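## Task

Move the printed block onto the coffee table in the neighbouring room. The robot must not tip over or be left leaning, or the task fails. The block must rest on the table without the robot holding it there at the end.

## Robot and tools

Robot: TidyBot++, a single-arm mobile manipulator. The base is 0.54 m long, 0.50 m wide and 0.38 m tall and rolls on four powered casters, so it can drive, strafe and spin. On top sits one seven-joint arm with a two-finger gripper. The shoulder is 0.12 m ahead of the base centre and 0.68 m above the floor. Cameras: base_camera, fixed on the base and looking forward, and wrist_camera, which looks along the hand.

Frames: the base frame has its origin on the floor below the base centre, with x forward, y left and z up. hand_pose is reported in this frame; it is the point midway between the finger pads. Its z axis runs out along the fingers, and the fingers close along its y axis. The odometry frame is where the base frame was when the scene began. base_odometry counts wheel turns only, so wheel slip looks like travel; it drifts by a few cm and several degrees over many moves. Heading is in radians, positive to the left, from -3.142 to 3.142. base_tilt is in degrees, positive when leaning forward or right.

execute_actions(actions, cameras): actions is a list holding zero or one action. An empty list only reports state and images. An action may have "base", "joints" or both, plus optional "speeds"; all its motions start together.
- base: exactly one relative command, measured from where the base last reported itself. translate_m: straight drive in metres, forward positive, -2 to 2. strafe_m: sideways drive in metres, left positive, -2 to 2. rotate_rad: turn in place in radians, counter-clockwise from above positive, -6.3 to 6.3. A move needing more than 8.667 s at its top speed is refused.
- joints: absolute targets keyed by name. joint_1_rad: any angle, turns the whole arm about vertical, positive is clockwise from above (opposite to rotate_rad). joint_2_rad: shoulder, -2.249 to 2.249. joint_3_rad: any angle, upper-arm roll. joint_4_rad: elbow, -2.579 to 2.579. joint_5_rad: any angle, forearm roll. joint_6_rad: wrist, -2.099 to 2.099. joint_7_rad: any angle, hand roll; pointing down, positive is counter-clockwise from above, and at 1.57 the fingers open toward the robot's left and right. gripper_pos: 0 (fully open, pad gap about 85 mm) to 1 (closed); gap is roughly 85 x (1 - gripper_pos) mm. Unlimited joints take the shorter path, so turn more than half a turn in several steps. Done tolerances: ±0.039 for joints 1-4, ±0.056 for 5-7, ±0.03 for the gripper.
- speeds: caps for this action only, keyed translate_m, strafe_m (0.05 to 0.5 m/s, default 0.5) and rotate_rad (0.1 to 1.57 rad/s, default 1.57).
- cameras: list of "base_camera", "wrist_camera" or "all"; omitted or null gives all, [] gives none.
Unknown keys or out-of-range values get the whole call refused with no motion. A joint or base left out of an action may keep pushing toward its previous target unseen. No action runs past 15 s.

Arm geometry: upper arm 0.42 m, forearm 0.31 m, hand 0.31 m to the hand point. With joint_1_rad = 0, joint_3_rad = 3.14 and joint_5_rad = 0 (near the start pose) the arm moves in the base's x-z plane. Angles from vertical, forward positive: upper arm = joint_2_rad, forearm = joint_2_rad - joint_4_rad, hand = that minus joint_6_rad. Forward reach from the shoulder is the sum of length x sin(angle); height above it is the sum of length x cos(angle). The arm starts folded, hand pointing down, protruding up to 0.08 m ahead of the base with the elbow up to 1.15 m high. A downward hand reaches at most about 0.94 m above floor, and only near the base. Closed fingertips sit about 20 mm beyond the hand point.

Other tools: wait(seconds, 0 to 10) commands nothing and returns state and images. zoom_image(camera, region=[x0, y0, x1, y1] in pixels, origin top-left, at most 504 x 504) magnifies that camera's latest full image. read_manual(section="licences") returns licence text only. finished_scene(scene) ends the given scene after the last command has been held; it cannot be undone, the result tells whether the goal was met and gives the next task. Replying without a tool call ends everything.

Result lines: base_status and joint_status per motion. "done" for the base only means the wheels turned the commanded amount, even if blocked or slipping. "off_target": stopped short, may still push. "contact_stop" / "time_out": target dropped, holding in place. "joint command not followed" with "cause:" means arm targets were withheld (e.g. self-collision); those may be retried on later actions until valid targets arrive. on_its_own lists motion you did not command. motor_effort is percent of max per motor, bracketed value is the peak; readings are noisy and offset. gripper at 1 reading "done" means nothing held; "off_target" means something is between the fingers. "ARM HIT" flags a hard hit against the base or the arm itself. A stop in one call skips that reply's later execute_actions, wait and finished_scene calls.

Cautions: friction leaves joints slightly off; fix by sending last command + (wanted - read). Do not command a loaded joint to its read angle, as the arm sinks further; loads make it sag. hand_pose can be off 1-2 cm, so trust images and keep fingers clear of the floor. Torque faults (joints 1-4 limit 104.5 N m, 5-7 limit 51.3 N m) freeze the arm for 10 s while the base continues. Holding loads heats motors: MOTOR HOT from 60 °C, OVER-TEMPERATURE FAULT at 75 °C, when the arm sags; then resend targets. The simulation runs while you think, holding the last command. Avoid driving with the arm caught on anything high, which can tip the robot; pushing or pulling sideways on a raised hand can lift wheels; backing off rights a slight lean. Avoid drops, slams, hard pushes and objects falling; loose objects may get brief nudges. Release the block so it rests on the table on its own, then withdraw.

Each tool is called after "Emit:" by a JSON object that holds its "name" and its "arguments", one argument or row to a line.

## Session

Emit:
{"name": "execute_actions", "arguments": {
  "actions": []
}}

Scene clock: 0.00 s.
base_odometry: x=+0.000 y=+0.000 heading=+0.000 (m, m, rad; odometry frame)
base_tilt: forward=+0.0 right=+0.6 (deg)
base_status: not commanded
joint_positions: joint_1_rad=-0.029 joint_2_rad=-0.300 joint_3_rad=+3.172 joint_4_rad=-2.511 joint_5_rad=-0.005 joint_6_rad=-0.842 joint_7_rad=+1.573 gripper_pos=+0.000
joint_status: not commanded
motor_effort: joint_1_rad=+0 joint_2_rad=-2 joint_3_rad=+0 joint_4_rad=+13 joint_5_rad=-2 joint_6_rad=+1 joint_7_rad=+0 (%)
hand_pose: x=+0.2746 y=+0.0033 z=+0.5861 quat_wxyz=(-0.006, +0.999, -0.001, +0.044) (m; base frame)
pictures: base_camera, wrist_camera
Images, in order (width x height): base_camera 644x364, wrist_camera 644x476.

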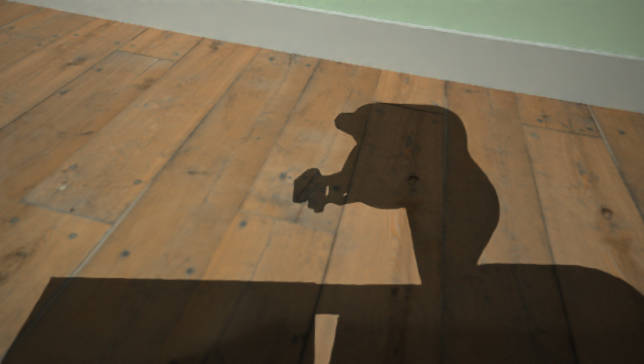

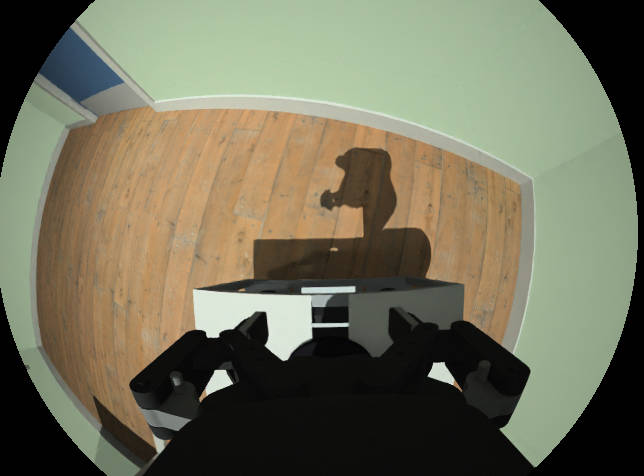

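Emit:
{"name": "execute_actions", "arguments": {
  "actions": [
    {"base": {"rotate_rad": 2.91}, "joints": {"joint_1_rad": 0.0, "joint_2_rad": -0.3, "joint_3_rad": 3.13, "joint_4_rad": -0.9, "joint_5_rad": 0.0, "joint_6_rad": -1.6, "joint_7_rad": 1.57}}
  ]
}}

Scene clock: 27.07 s.
base_odometry: x=+0.000 y=+0.000 heading=+2.909 (m, m, rad; odometry frame)
base_tilt: forward=-0.1 right=+0.5 (deg)
base_status: done
joint_positions: joint_1_rad=-0.021 joint_2_rad=-0.300 joint_3_rad=+3.138 joint_4_rad=-0.914 joint_5_rad=-0.005 joint_6_rad=-1.566 joint_7_rad=+1.573 gripper_pos=+0.000
joint_status: all done
motor_effort: joint_1_rad=+0(0) joint_2_rad=-2(11) joint_3_rad=+0(1) joint_4_rad=+13(18) joint_5_rad=-2(3) joint_6_rad=+7(7) joint_7_rad=+0(0) (%)
hand_pose: x=+0.4307 y=+0.0107 z=+1.1626 quat_wxyz=(-0.007, +0.887, +0.013, +0.462) (m; base frame)
pictures: base_camera, wrist_camera
Images, in order (width x height): base_camera 644x364, wrist_camera 644x476.

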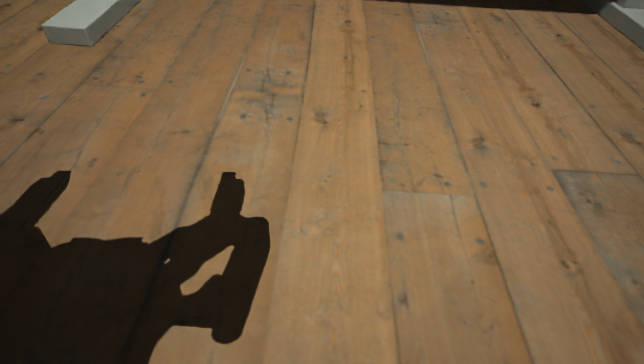

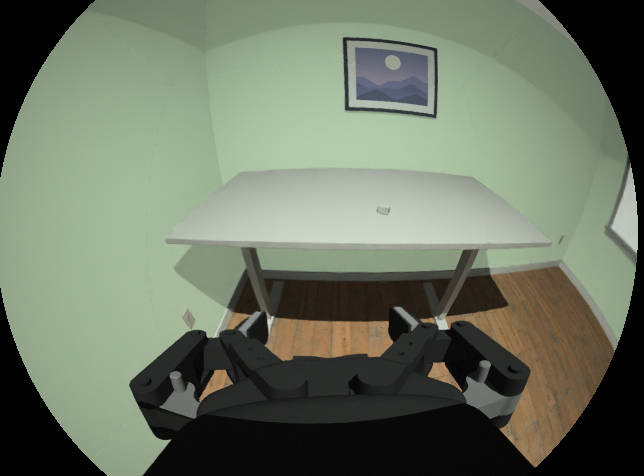

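Emit:
{"name": "zoom_image", "arguments": {
  "camera": "wrist_camera",
  "region": [330, 160, 450, 260]
}}

Region (330, 160, 450, 260) of wrist_camera's 644x476 image, scaled by 4.200.

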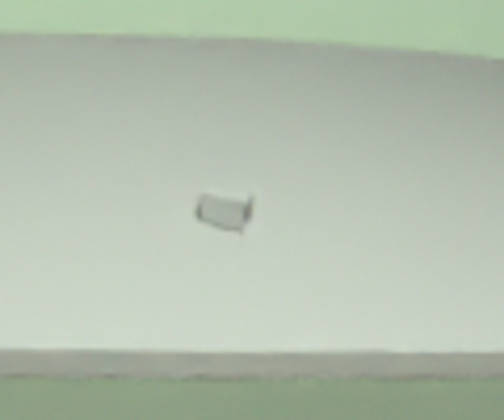

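Emit:
{"name": "execute_actions", "arguments": {
  "actions": [
    {"base": {"translate_m": 0.55}, "joints": {"joint_1_rad": 0.47, "joint_2_rad": -0.1, "joint_3_rad": 3.14, "joint_4_rad": -0.9, "joint_5_rad": 0.0, "joint_6_rad": -1.83, "joint_7_rad": 1.57}}
  ]
}}

Scene clock: 70.27 s.
base_odometry: x=-0.535 y=+0.126 heading=+2.910 (m, m, rad; odometry frame)
base_tilt: forward=+0.0 right=+0.5 (deg)
base_status: done
joint_positions: joint_1_rad=+0.451 joint_2_rad=-0.098 joint_3_rad=+3.138 joint_4_rad=-0.912 joint_5_rad=-0.005 joint_6_rad=-1.796 joint_7_rad=+1.573 gripper_pos=+0.000
joint_status: all done
motor_effort: joint_1_rad=+0(0) joint_2_rad=-11(15) joint_3_rad=+0(1) joint_4_rad=+14(15) joint_5_rad=-2(2) joint_6_rad=+5(7) joint_7_rad=+0(1) (%)
hand_pose: x=+0.4315 y=-0.1470 z=+1.0479 quat_wxyz=(+0.057, +0.941, -0.212, +0.256) (m; base frame)
pictures: base_camera, wrist_camera
Images, in order (width x height): base_camera 644x364, wrist_camera 644x476.

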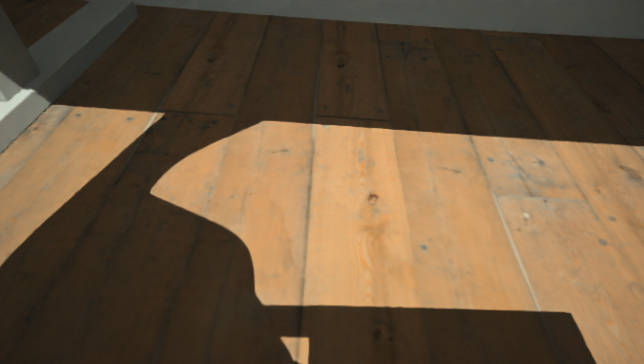

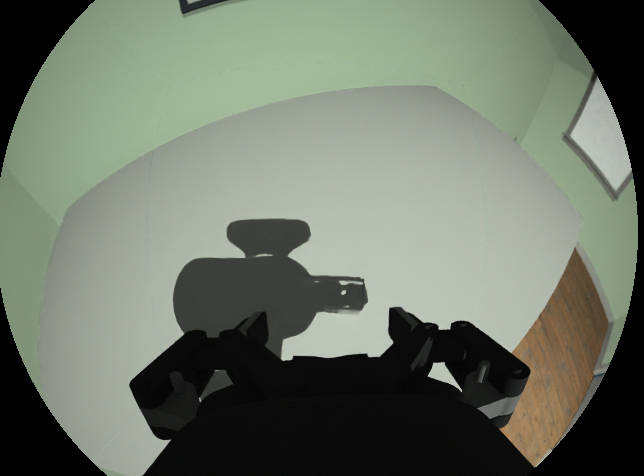

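Emit:
{"name": "zoom_image", "arguments": {
  "camera": "wrist_camera",
  "region": [270, 240, 430, 360]
}}

Region (270, 240, 430, 360) of wrist_camera's 644x476 image, scaled by 3.150; it fills the top 378 rows of this view, and the rest is white.

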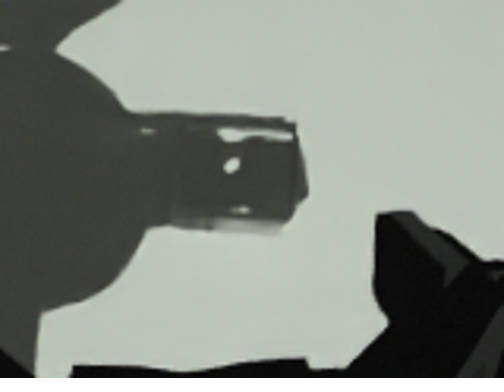

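Emit:
{"name": "execute_actions", "arguments": {
  "actions": [
    {"joints": {"joint_1_rad": 0.53, "joint_2_rad": 0.09, "joint_3_rad": 3.14, "joint_4_rad": -0.705, "joint_5_rad": 0.0, "joint_6_rad": -2.03, "joint_7_rad": 1.57}}
  ],
  "cameras": ["wrist_camera"]
}}

Scene clock: 127.53 s.
base_odometry: x=-0.535 y=+0.126 heading=+2.910 (m, m, rad; odometry frame)
base_tilt: forward=-0.1 right=+0.7 (deg)
base_status: not commanded
joint_positions: joint_1_rad=+0.511 joint_2_rad=+0.083 joint_3_rad=+3.138 joint_4_rad=-0.723 joint_5_rad=-0.005 joint_6_rad=-1.997 joint_7_rad=+1.573 gripper_pos=+0.000
joint_status: all done
motor_effort: joint_1_rad=+0(0) joint_2_rad=-16(19) joint_3_rad=+0(0) joint_4_rad=+14(14) joint_5_rad=-2(2) joint_6_rad=+3(4) joint_7_rad=+0(0) (%)
hand_pose: x=+0.4393 y=-0.1750 z=+1.0255 quat_wxyz=(+0.040, +0.955, -0.245, +0.164) (m; base frame)
pictures: wrist_camera
Images, in order (width x height): wrist_camera 644x476.

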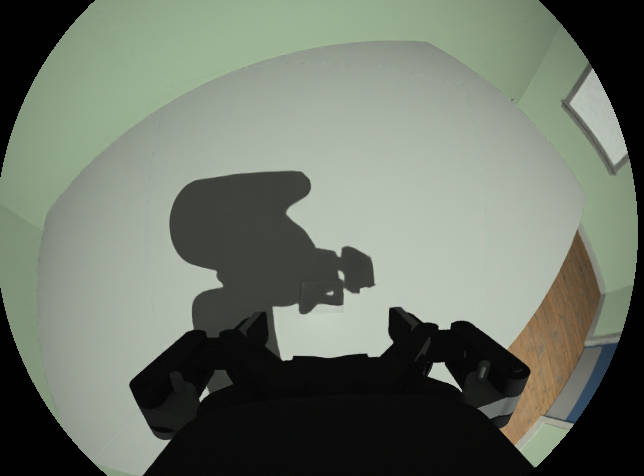

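Emit:
{"name": "zoom_image", "arguments": {
  "camera": "wrist_camera",
  "region": [250, 235, 410, 355]
}}

Region (250, 235, 410, 355) of wrist_camera's 644x476 image, scaled by 3.150; it fills the top 378 rows of this view, and the rest is white.

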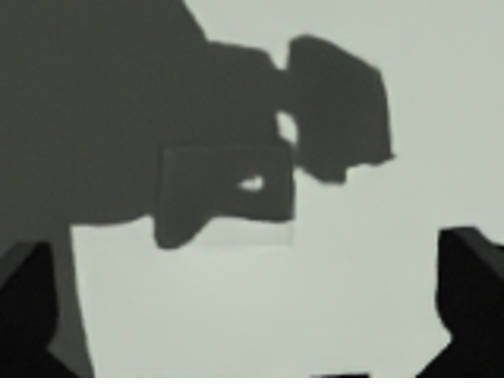

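Emit:
{"name": "execute_actions", "arguments": {
  "actions": [
    {"joints": {"joint_1_rad": 0.53, "joint_2_rad": 0.09, "joint_3_rad": 3.14, "joint_4_rad": -0.905, "joint_5_rad": 0.0, "joint_6_rad": -1.84, "joint_7_rad": 1.57}}
  ],
  "cameras": ["wrist_camera"]
}}

Scene clock: 176.90 s.
base_odometry: x=-0.535 y=+0.126 heading=+2.910 (m, m, rad; odometry frame)
base_tilt: forward=-0.1 right=+0.6 (deg)
base_status: not commanded
joint_positions: joint_1_rad=+0.511 joint_2_rad=+0.084 joint_3_rad=+3.138 joint_4_rad=-0.891 joint_5_rad=-0.005 joint_6_rad=-1.871 joint_7_rad=+1.573 gripper_pos=+0.000
joint_status: all done
motor_effort: joint_1_rad=+0(0) joint_2_rad=-18(20) joint_3_rad=+0(0) joint_4_rad=+14(15) joint_5_rad=-2(2) joint_6_rad=+3(4) joint_7_rad=+0(0) (%)
hand_pose: x=+0.4577 y=-0.1851 z=+0.9798 quat_wxyz=(+0.035, +0.958, -0.246, +0.143) (m; base frame)
pictures: wrist_camera
Images, in order (width x height): wrist_camera 644x476.

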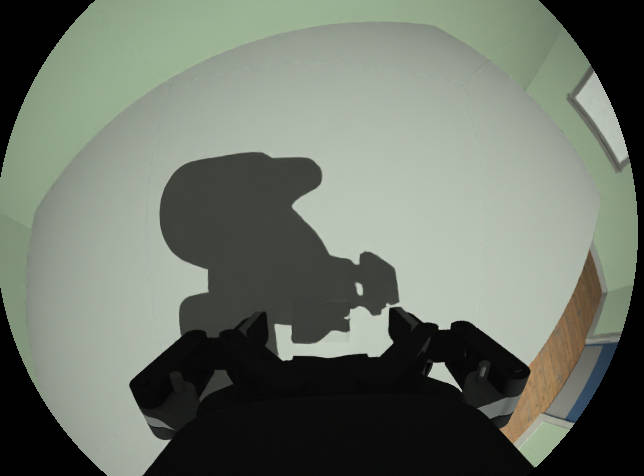

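Emit:
{"name": "zoom_image", "arguments": {
  "camera": "wrist_camera",
  "region": [250, 250, 410, 370]
}}

Region (250, 250, 410, 370) of wrist_camera's 644x476 image, scaled by 3.150; it fills the top 378 rows of this view, and the rest is white.

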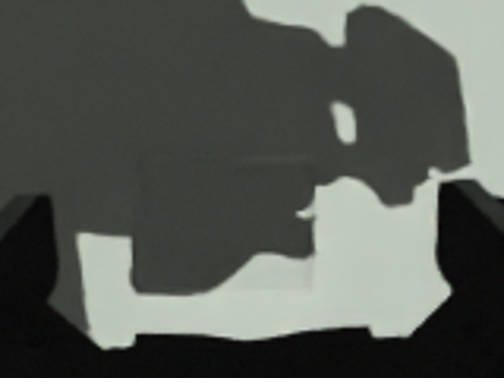

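Emit:
{"name": "execute_actions", "arguments": {
  "actions": [
    {"joints": {"joint_1_rad": 0.53, "joint_2_rad": 0.09, "joint_3_rad": 3.14, "joint_4_rad": -0.94, "joint_5_rad": 0.0, "joint_6_rad": -1.84, "joint_7_rad": 1.57}}
  ],
  "cameras": ["wrist_camera"]
}}

Scene clock: 211.93 s.
base_odometry: x=-0.535 y=+0.126 heading=+2.910 (m, m, rad; odometry frame)
base_tilt: forward=-0.1 right=+0.5 (deg)
base_status: not commanded
joint_positions: joint_1_rad=+0.511 joint_2_rad=+0.084 joint_3_rad=+3.138 joint_4_rad=-0.927 joint_5_rad=-0.005 joint_6_rad=-1.871 joint_7_rad=+1.573 gripper_pos=+0.000
joint_status: all done
motor_effort: joint_1_rad=+0(0) joint_2_rad=-19(20) joint_3_rad=+0(1) joint_4_rad=+15(16) joint_5_rad=-2(2) joint_6_rad=+2(2) joint_7_rad=+0(0) (%)
hand_pose: x=+0.4537 y=-0.1829 z=+0.9674 quat_wxyz=(+0.030, +0.960, -0.247, +0.126) (m; base frame)
pictures: wrist_camera
Images, in order (width x height): wrist_camera 644x476.

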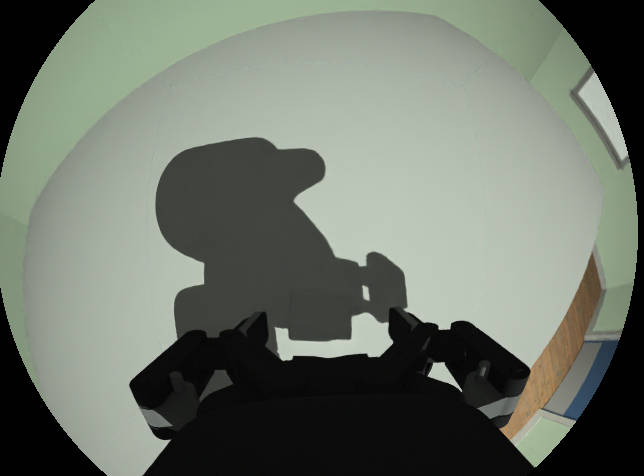

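Emit:
{"name": "zoom_image", "arguments": {
  "camera": "wrist_camera",
  "region": [250, 250, 410, 370]
}}

Region (250, 250, 410, 370) of wrist_camera's 644x476 image, scaled by 3.150; it fills the top 378 rows of this view, and the rest is white.

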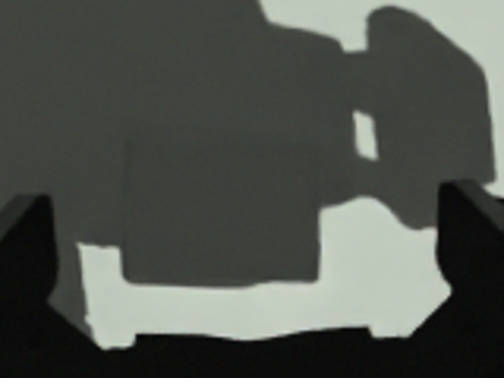

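Emit:
{"name": "execute_actions", "arguments": {
  "actions": [
    {"joints": {"joint_1_rad": 0.53, "joint_2_rad": 0.09, "joint_3_rad": 3.14, "joint_4_rad": -0.93, "joint_5_rad": 0.0, "joint_6_rad": -1.815, "joint_7_rad": 1.57, "gripper_pos": 0.9}}
  ],
  "cameras": ["wrist_camera"]
}}

Scene clock: 246.13 s.
base_odometry: x=-0.535 y=+0.126 heading=+2.910 (m, m, rad; odometry frame)
base_tilt: forward=+0.0 right=+0.5 (deg)
base_status: not commanded
joint_positions: joint_1_rad=+0.511 joint_2_rad=+0.083 joint_3_rad=+3.138 joint_4_rad=-0.926 joint_5_rad=-0.005 joint_6_rad=-1.845 joint_7_rad=+1.573 gripper_pos=+0.590
joint_status: gripper_pos off_target (ended at +0.590, target +0.900); the others done
motor_effort: joint_1_rad=+0(1) joint_2_rad=-19(20) joint_3_rad=+0(0) joint_4_rad=+15(15) joint_5_rad=-2(2) joint_6_rad=+3(3) joint_7_rad=+0(0) (%)
hand_pose: x=+0.4604 y=-0.1866 z=+0.9701 quat_wxyz=(+0.034, +0.958, -0.247, +0.139) (m; base frame)
pictures: wrist_camera
Images, in order (width x height): wrist_camera 644x476.

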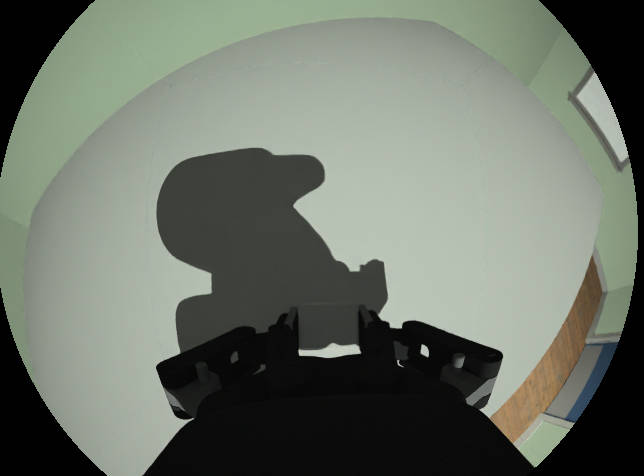

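Emit:
{"name": "execute_actions", "arguments": {
  "actions": [
    {"base": {"translate_m": -1.0}, "joints": {"joint_1_rad": 2.4, "joint_2_rad": -0.2, "joint_3_rad": 3.14, "joint_4_rad": -0.5, "joint_5_rad": 0.0, "joint_6_rad": -1.9, "joint_7_rad": 1.57, "gripper_pos": 0.9}}
  ]
}}

Scene clock: 305.13 s.
base_odometry: x=+0.438 y=-0.102 heading=+2.911 (m, m, rad; odometry frame)
base_tilt: forward=-0.1 right=+0.6 (deg)
base_status: done
joint_positions: joint_1_rad=+2.383 joint_2_rad=-0.179 joint_3_rad=+3.140 joint_4_rad=-0.519 joint_5_rad=-0.005 joint_6_rad=-1.867 joint_7_rad=+1.573 gripper_pos=+0.590
joint_status: gripper_pos off_target (ended at +0.590, target +0.900); the others done
motor_effort: joint_1_rad=+0(3) joint_2_rad=-3(22) joint_3_rad=+0(2) joint_4_rad=+10(16) joint_5_rad=-2(1) joint_6_rad=+7(7) joint_7_rad=+0(0) (%)
hand_pose: x=-0.0820 y=-0.1954 z=+1.2074 quat_wxyz=(+0.418, +0.334, -0.828, +0.168) (m; base frame)
pictures: base_camera, wrist_camera
Images, in order (width x height): base_camera 644x364, wrist_camera 644x476.

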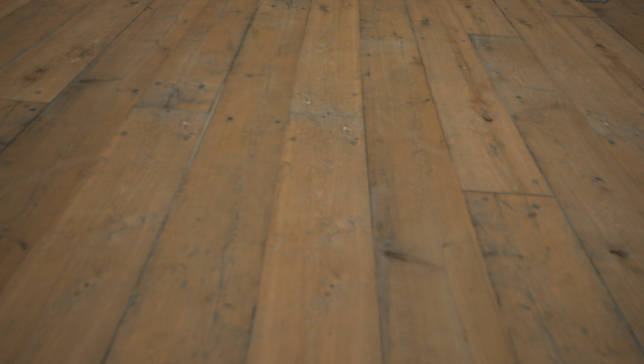

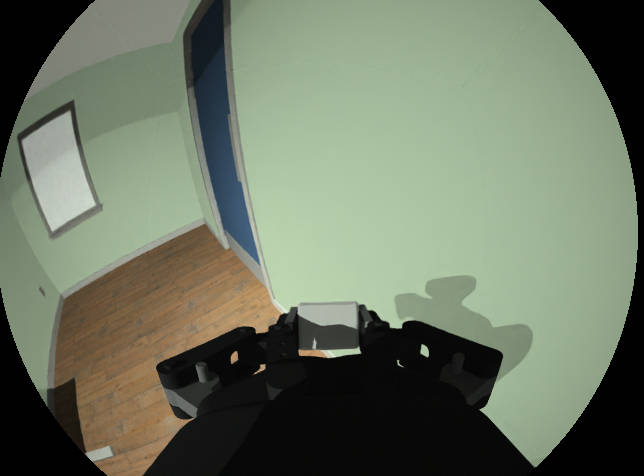

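Emit:
{"name": "execute_actions", "arguments": {
  "actions": [
    {"base": {"strafe_m": -1.58}, "joints": {"joint_1_rad": 3.16, "joint_2_rad": -0.2, "joint_3_rad": 3.14, "joint_4_rad": -0.5, "joint_5_rad": 0.0, "joint_6_rad": -1.9, "joint_7_rad": 1.57, "gripper_pos": 0.9}}
  ]
}}

Scene clock: 329.43 s.
base_odometry: x=+0.800 y=+1.436 heading=+2.911 (m, m, rad; odometry frame)
base_tilt: forward=+0.0 right=+0.6 (deg)
base_status: done
joint_positions: joint_1_rad=+3.142 joint_2_rad=-0.189 joint_3_rad=+3.140 joint_4_rad=-0.516 joint_5_rad=-0.005 joint_6_rad=-1.868 joint_7_rad=+1.573 gripper_pos=+0.590
joint_status: gripper_pos off_target (ended at +0.590, target +0.900); the others done
motor_effort: joint_1_rad=+1(1) joint_2_rad=-2(4) joint_3_rad=+0(1) joint_4_rad=+10(11) joint_5_rad=-2(3) joint_6_rad=+7(6) joint_7_rad=+0(0) (%)
hand_pose: x=-0.1556 y=-0.0034 z=+1.2107 quat_wxyz=(+0.456, +0.003, -0.890, +0.002) (m; base frame)
pictures: base_camera, wrist_camera
Images, in order (width x height): base_camera 644x364, wrist_camera 644x476.

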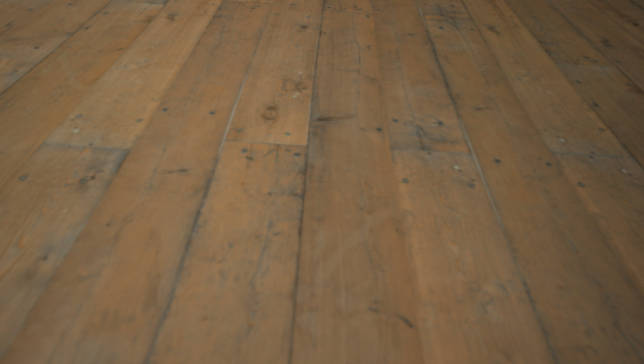

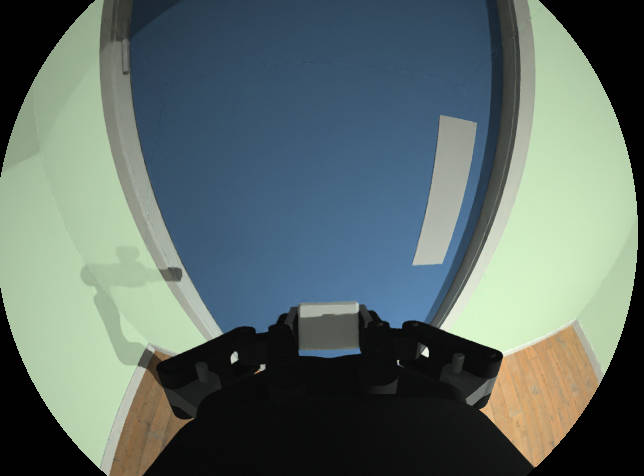

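Emit:
{"name": "execute_actions", "arguments": {
  "actions": [
    {"base": {"translate_m": -0.32}}
  ],
  "cameras": ["wrist_camera"]
}}

Scene clock: 376.63 s.
base_odometry: x=+1.112 y=+1.363 heading=+2.911 (m, m, rad; odometry frame)
base_tilt: forward=-0.2 right=+0.5 (deg)
base_status: done
joint_positions: joint_1_rad=+3.143 joint_2_rad=-0.189 joint_3_rad=+3.140 joint_4_rad=-0.514 joint_5_rad=-0.005 joint_6_rad=-1.871 joint_7_rad=+1.573 gripper_pos=+0.590
joint_status: not commanded
motor_effort: joint_1_rad=+0(1) joint_2_rad=-2(16) joint_3_rad=+0(2) joint_4_rad=+10(13) joint_5_rad=-2(1) joint_6_rad=+7(8) joint_7_rad=+0(0) (%)
hand_pose: x=-0.1548 y=-0.0031 z=+1.2109 quat_wxyz=(+0.455, +0.003, -0.890, +0.001) (m; base frame)
pictures: wrist_camera
Images, in order (width x height): wrist_camera 644x476.

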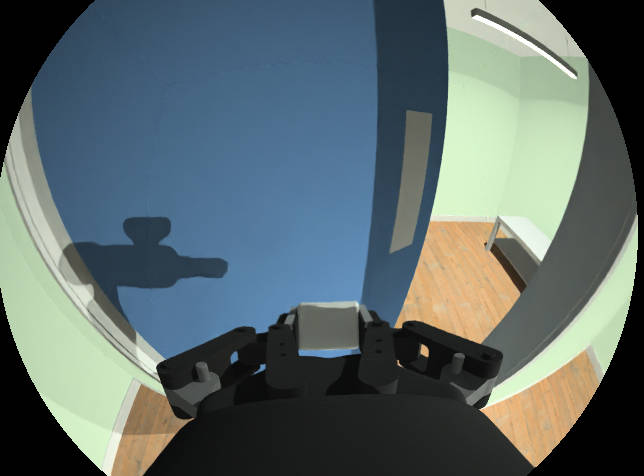

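Emit:
{"name": "execute_actions", "arguments": {
  "actions": [
    {"base": {"translate_m": -1.1}, "speeds": {"translate_m": 0.3}, "joints": {"joint_1_rad": 4.0, "joint_2_rad": -0.2, "joint_3_rad": 3.14, "joint_4_rad": -0.5, "joint_5_rad": 0.0, "joint_6_rad": -1.9, "joint_7_rad": 1.57, "gripper_pos": 0.9}}
  ]
}}

Scene clock: 398.47 s.
base_odometry: x=+2.183 y=+1.111 heading=+2.911 (m, m, rad; odometry frame)
base_tilt: forward=-0.1 right=+0.6 (deg)
base_status: done
joint_positions: joint_1_rad=+3.983 joint_2_rad=-0.199 joint_3_rad=+3.140 joint_4_rad=-0.513 joint_5_rad=-0.005 joint_6_rad=-1.872 joint_7_rad=+1.573 gripper_pos=+0.590
joint_status: gripper_pos off_target (ended at +0.590, target +0.900); the others done
motor_effort: joint_1_rad=+0(2) joint_2_rad=-2(9) joint_3_rad=+0(4) joint_4_rad=+9(13) joint_5_rad=-2(4) joint_6_rad=+8(9) joint_7_rad=+0(1) (%)
hand_pose: x=-0.0624 y=+0.1976 z=+1.2137 quat_wxyz=(+0.421, -0.359, -0.812, -0.186) (m; base frame)
pictures: base_camera, wrist_camera
Images, in order (width x height): base_camera 644x364, wrist_camera 644x476.

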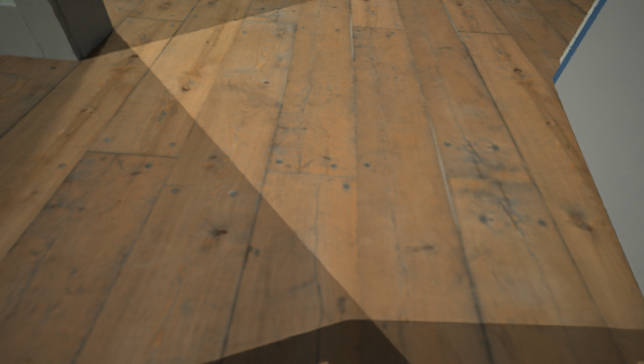

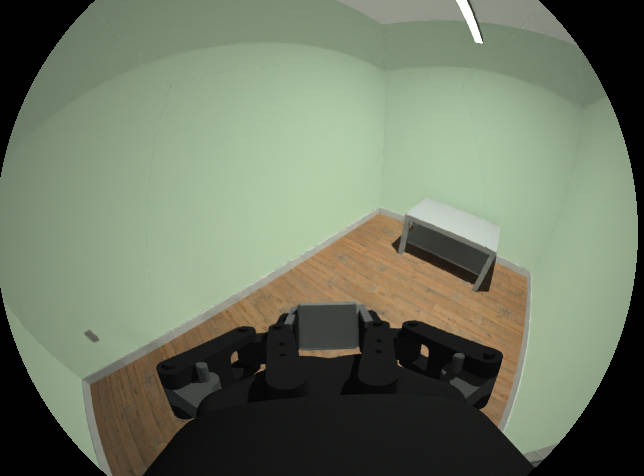

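Emit:
{"name": "execute_actions", "arguments": {
  "actions": [
    {"base": {"strafe_m": 1.42}, "joints": {"joint_1_rad": 4.62, "joint_2_rad": 0.74, "joint_3_rad": 3.14, "joint_4_rad": -1.31, "joint_5_rad": 0.0, "joint_6_rad": -0.79, "joint_7_rad": 1.57, "gripper_pos": 0.9}}
  ]
}}

Scene clock: 441.23 s.
base_odometry: x=+1.860 y=-0.271 heading=+2.912 (m, m, rad; odometry frame)
base_tilt: forward=-0.1 right=+0.5 (deg)
base_status: done
joint_positions: joint_1_rad=+4.610 joint_2_rad=+0.729 joint_3_rad=+3.140 joint_4_rad=-1.296 joint_5_rad=-0.005 joint_6_rad=-0.819 joint_7_rad=+1.573 gripper_pos=+0.590
joint_status: gripper_pos off_target (ended at +0.590, target +0.900); the others done
motor_effort: joint_1_rad=+0(3) joint_2_rad=-42(48) joint_3_rad=-1(2) joint_4_rad=+16(19) joint_5_rad=-2(0) joint_6_rad=+3(8) joint_7_rad=+0(1) (%)
hand_pose: x=+0.0484 y=+0.6505 z=+0.5604 quat_wxyz=(+0.112, -0.662, -0.734, -0.098) (m; base frame)
pictures: base_camera, wrist_camera
Images, in order (width x height): base_camera 644x364, wrist_camera 644x476.

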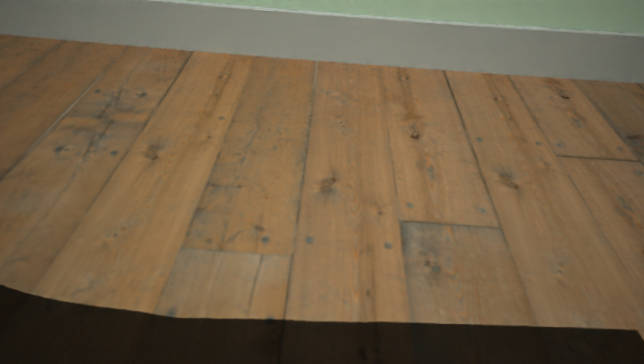

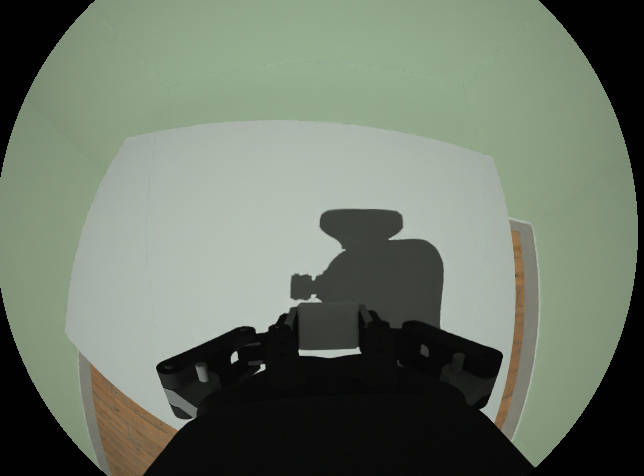

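Emit:
{"name": "execute_actions", "arguments": {
  "actions": [
    {"joints": {"joint_1_rad": 4.62, "joint_2_rad": 0.87, "joint_3_rad": 3.14, "joint_4_rad": -1.31, "joint_5_rad": 0.0, "joint_6_rad": -0.67, "joint_7_rad": 1.57, "gripper_pos": 0.9}}
  ],
  "cameras": ["wrist_camera"]
}}

Scene clock: 456.77 s.
base_odometry: x=+1.860 y=-0.271 heading=+2.912 (m, m, rad; odometry frame)
base_tilt: forward=-0.1 right=+0.5 (deg)
base_status: not commanded
joint_positions: joint_1_rad=+4.610 joint_2_rad=+0.870 joint_3_rad=+3.140 joint_4_rad=-1.301 joint_5_rad=-0.005 joint_6_rad=-0.702 joint_7_rad=+1.573 gripper_pos=+0.590
joint_status: gripper_pos off_target (ended at +0.590, target +0.900); the others done
motor_effort: joint_1_rad=+0(0) joint_2_rad=-45(49) joint_3_rad=-1(1) joint_4_rad=+15(16) joint_5_rad=-2(3) joint_6_rad=+2(4) joint_7_rad=+0(0) (%)
hand_pose: x=+0.0475 y=+0.6598 z=+0.4755 quat_wxyz=(+0.101, -0.664, -0.736, -0.088) (m; base frame)
pictures: wrist_camera
Images, in order (width x height): wrist_camera 644x476.

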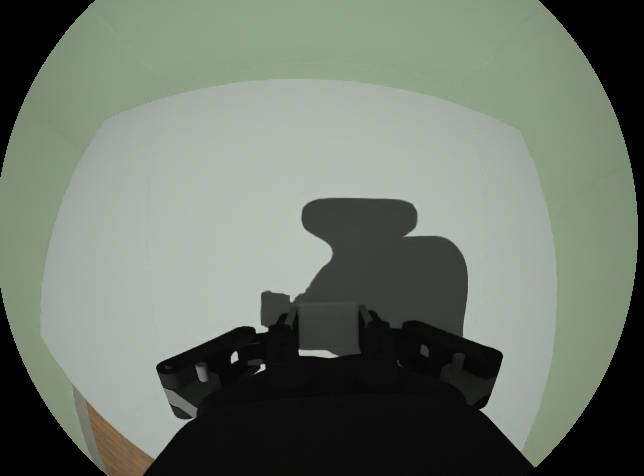

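Emit:
{"name": "execute_actions", "arguments": {
  "actions": [
    {"joints": {"joint_1_rad": 4.62, "joint_2_rad": 0.905, "joint_3_rad": 3.14, "joint_4_rad": -1.31, "joint_5_rad": 0.0, "joint_6_rad": -0.645, "joint_7_rad": 1.57, "gripper_pos": 0.9}}
  ],
  "cameras": ["wrist_camera"]
}}

Scene clock: 467.00 s.
base_odometry: x=+1.860 y=-0.271 heading=+2.912 (m, m, rad; odometry frame)
base_tilt: forward=-0.1 right=+0.5 (deg)
base_status: not commanded
joint_positions: joint_1_rad=+4.610 joint_2_rad=+0.880 joint_3_rad=+3.140 joint_4_rad=-1.301 joint_5_rad=-0.005 joint_6_rad=-0.678 joint_7_rad=+1.573 gripper_pos=+0.590
joint_status: gripper_pos off_target (ended at +0.590, target +0.900); the others done
motor_effort: joint_1_rad=+0(0) joint_2_rad=-41(46) joint_3_rad=-1(2) joint_4_rad=+14(15) joint_5_rad=-2(2) joint_6_rad=+3(3) joint_7_rad=+0(0) (%)
hand_pose: x=+0.0470 y=+0.6650 z=+0.4708 quat_wxyz=(+0.106, -0.663, -0.735, -0.093) (m; base frame)
pictures: wrist_camera
Images, in order (width x height): wrist_camera 644x476.

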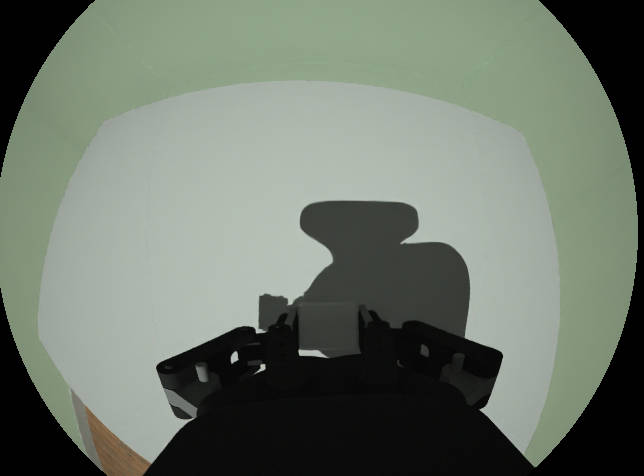

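Emit:
{"name": "execute_actions", "arguments": {
  "actions": [
    {"joints": {"joint_1_rad": 4.62, "joint_2_rad": 0.89, "joint_3_rad": 3.14, "joint_4_rad": -1.31, "joint_5_rad": 0.0, "joint_6_rad": -0.645, "joint_7_rad": 1.57, "gripper_pos": 0.0}}
  ],
  "cameras": ["wrist_camera"]
}}

Emit:
{"name": "execute_actions", "arguments": {
  "actions": [
    {"joints": {"joint_1_rad": 4.62, "joint_2_rad": 0.6, "joint_3_rad": 3.14, "joint_4_rad": -1.31, "joint_5_rad": 0.0, "joint_6_rad": -1.0, "joint_7_rad": 1.57, "gripper_pos": 0.0}}
  ],
  "cameras": ["wrist_camera"]
}}

Scene clock: 479.37 s.
base_odometry: x=+1.860 y=-0.271 heading=+2.912 (m, m, rad; odometry frame)
base_tilt: forward=-0.1 right=+0.5 (deg)
base_status: not commanded
joint_positions: joint_1_rad=+4.610 joint_2_rad=+0.882 joint_3_rad=+3.140 joint_4_rad=-1.301 joint_5_rad=-0.005 joint_6_rad=-0.678 joint_7_rad=+1.573 gripper_pos=+0.000
joint_status: all done
motor_effort: joint_1_rad=+0(0) joint_2_rad=-45(47) joint_3_rad=-1(1) joint_4_rad=+14(16) joint_5_rad=-2(1) joint_6_rad=+3(2) joint_7_rad=+0(0) (%)
hand_pose: x=+0.0471 y=+0.6646 z=+0.4697 quat_wxyz=(+0.106, -0.663, -0.735, -0.092) (m; base frame)
pictures: wrist_camera
Images, in order (width x height): wrist_camera 644x476.

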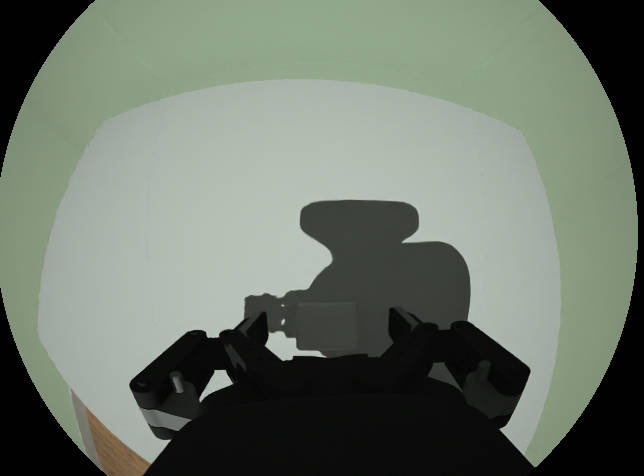

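Scene clock: 480.73 s.
base_odometry: x=+1.860 y=-0.271 heading=+2.912 (m, m, rad; odometry frame)
base_tilt: forward=-0.1 right=+0.5 (deg)
base_status: not commanded
joint_positions: joint_1_rad=+4.610 joint_2_rad=+0.598 joint_3_rad=+3.140 joint_4_rad=-1.301 joint_5_rad=-0.005 joint_6_rad=-0.969 joint_7_rad=+1.573 gripper_pos=+0.000
joint_status: all done
motor_effort: joint_1_rad=+0(0) joint_2_rad=-39(48) joint_3_rad=-1(1) joint_4_rad=+16(17) joint_5_rad=-2(2) joint_6_rad=+2(3) joint_7_rad=+0(0) (%)
hand_pose: x=+0.0520 y=+0.6150 z=+0.6286 quat_wxyz=(+0.103, -0.663, -0.736, -0.089) (m; base frame)
pictures: wrist_camera
Images, in order (width x height): wrist_camera 644x476.

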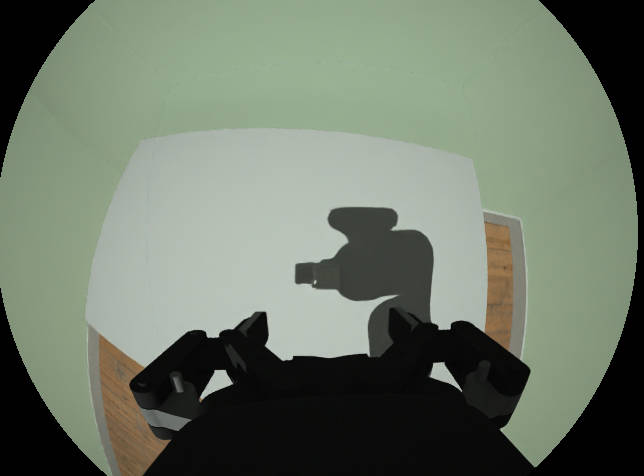

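Emit:
{"name": "zoom_image", "arguments": {
  "camera": "wrist_camera",
  "region": [270, 230, 390, 320]
}}

Region (270, 230, 390, 320) of wrist_camera's 644x476 image, scaled by 4.200; it fills the top 378 rows of this view, and the rest is white.

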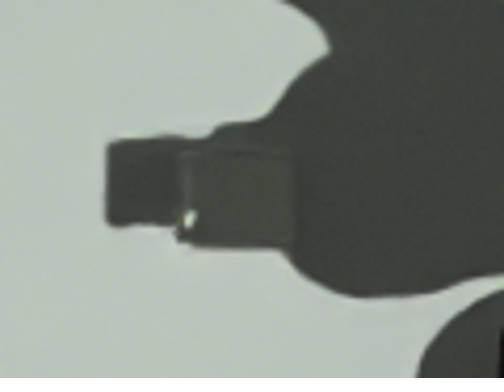

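The printed block is sitting on the coffee table, partly in the arm's shadow, and the hand is clear of it. Ending scene 2.

Emit:
{"name": "finished_scene", "arguments": {
  "scene": 2
}}

The scene is finished: the task was done.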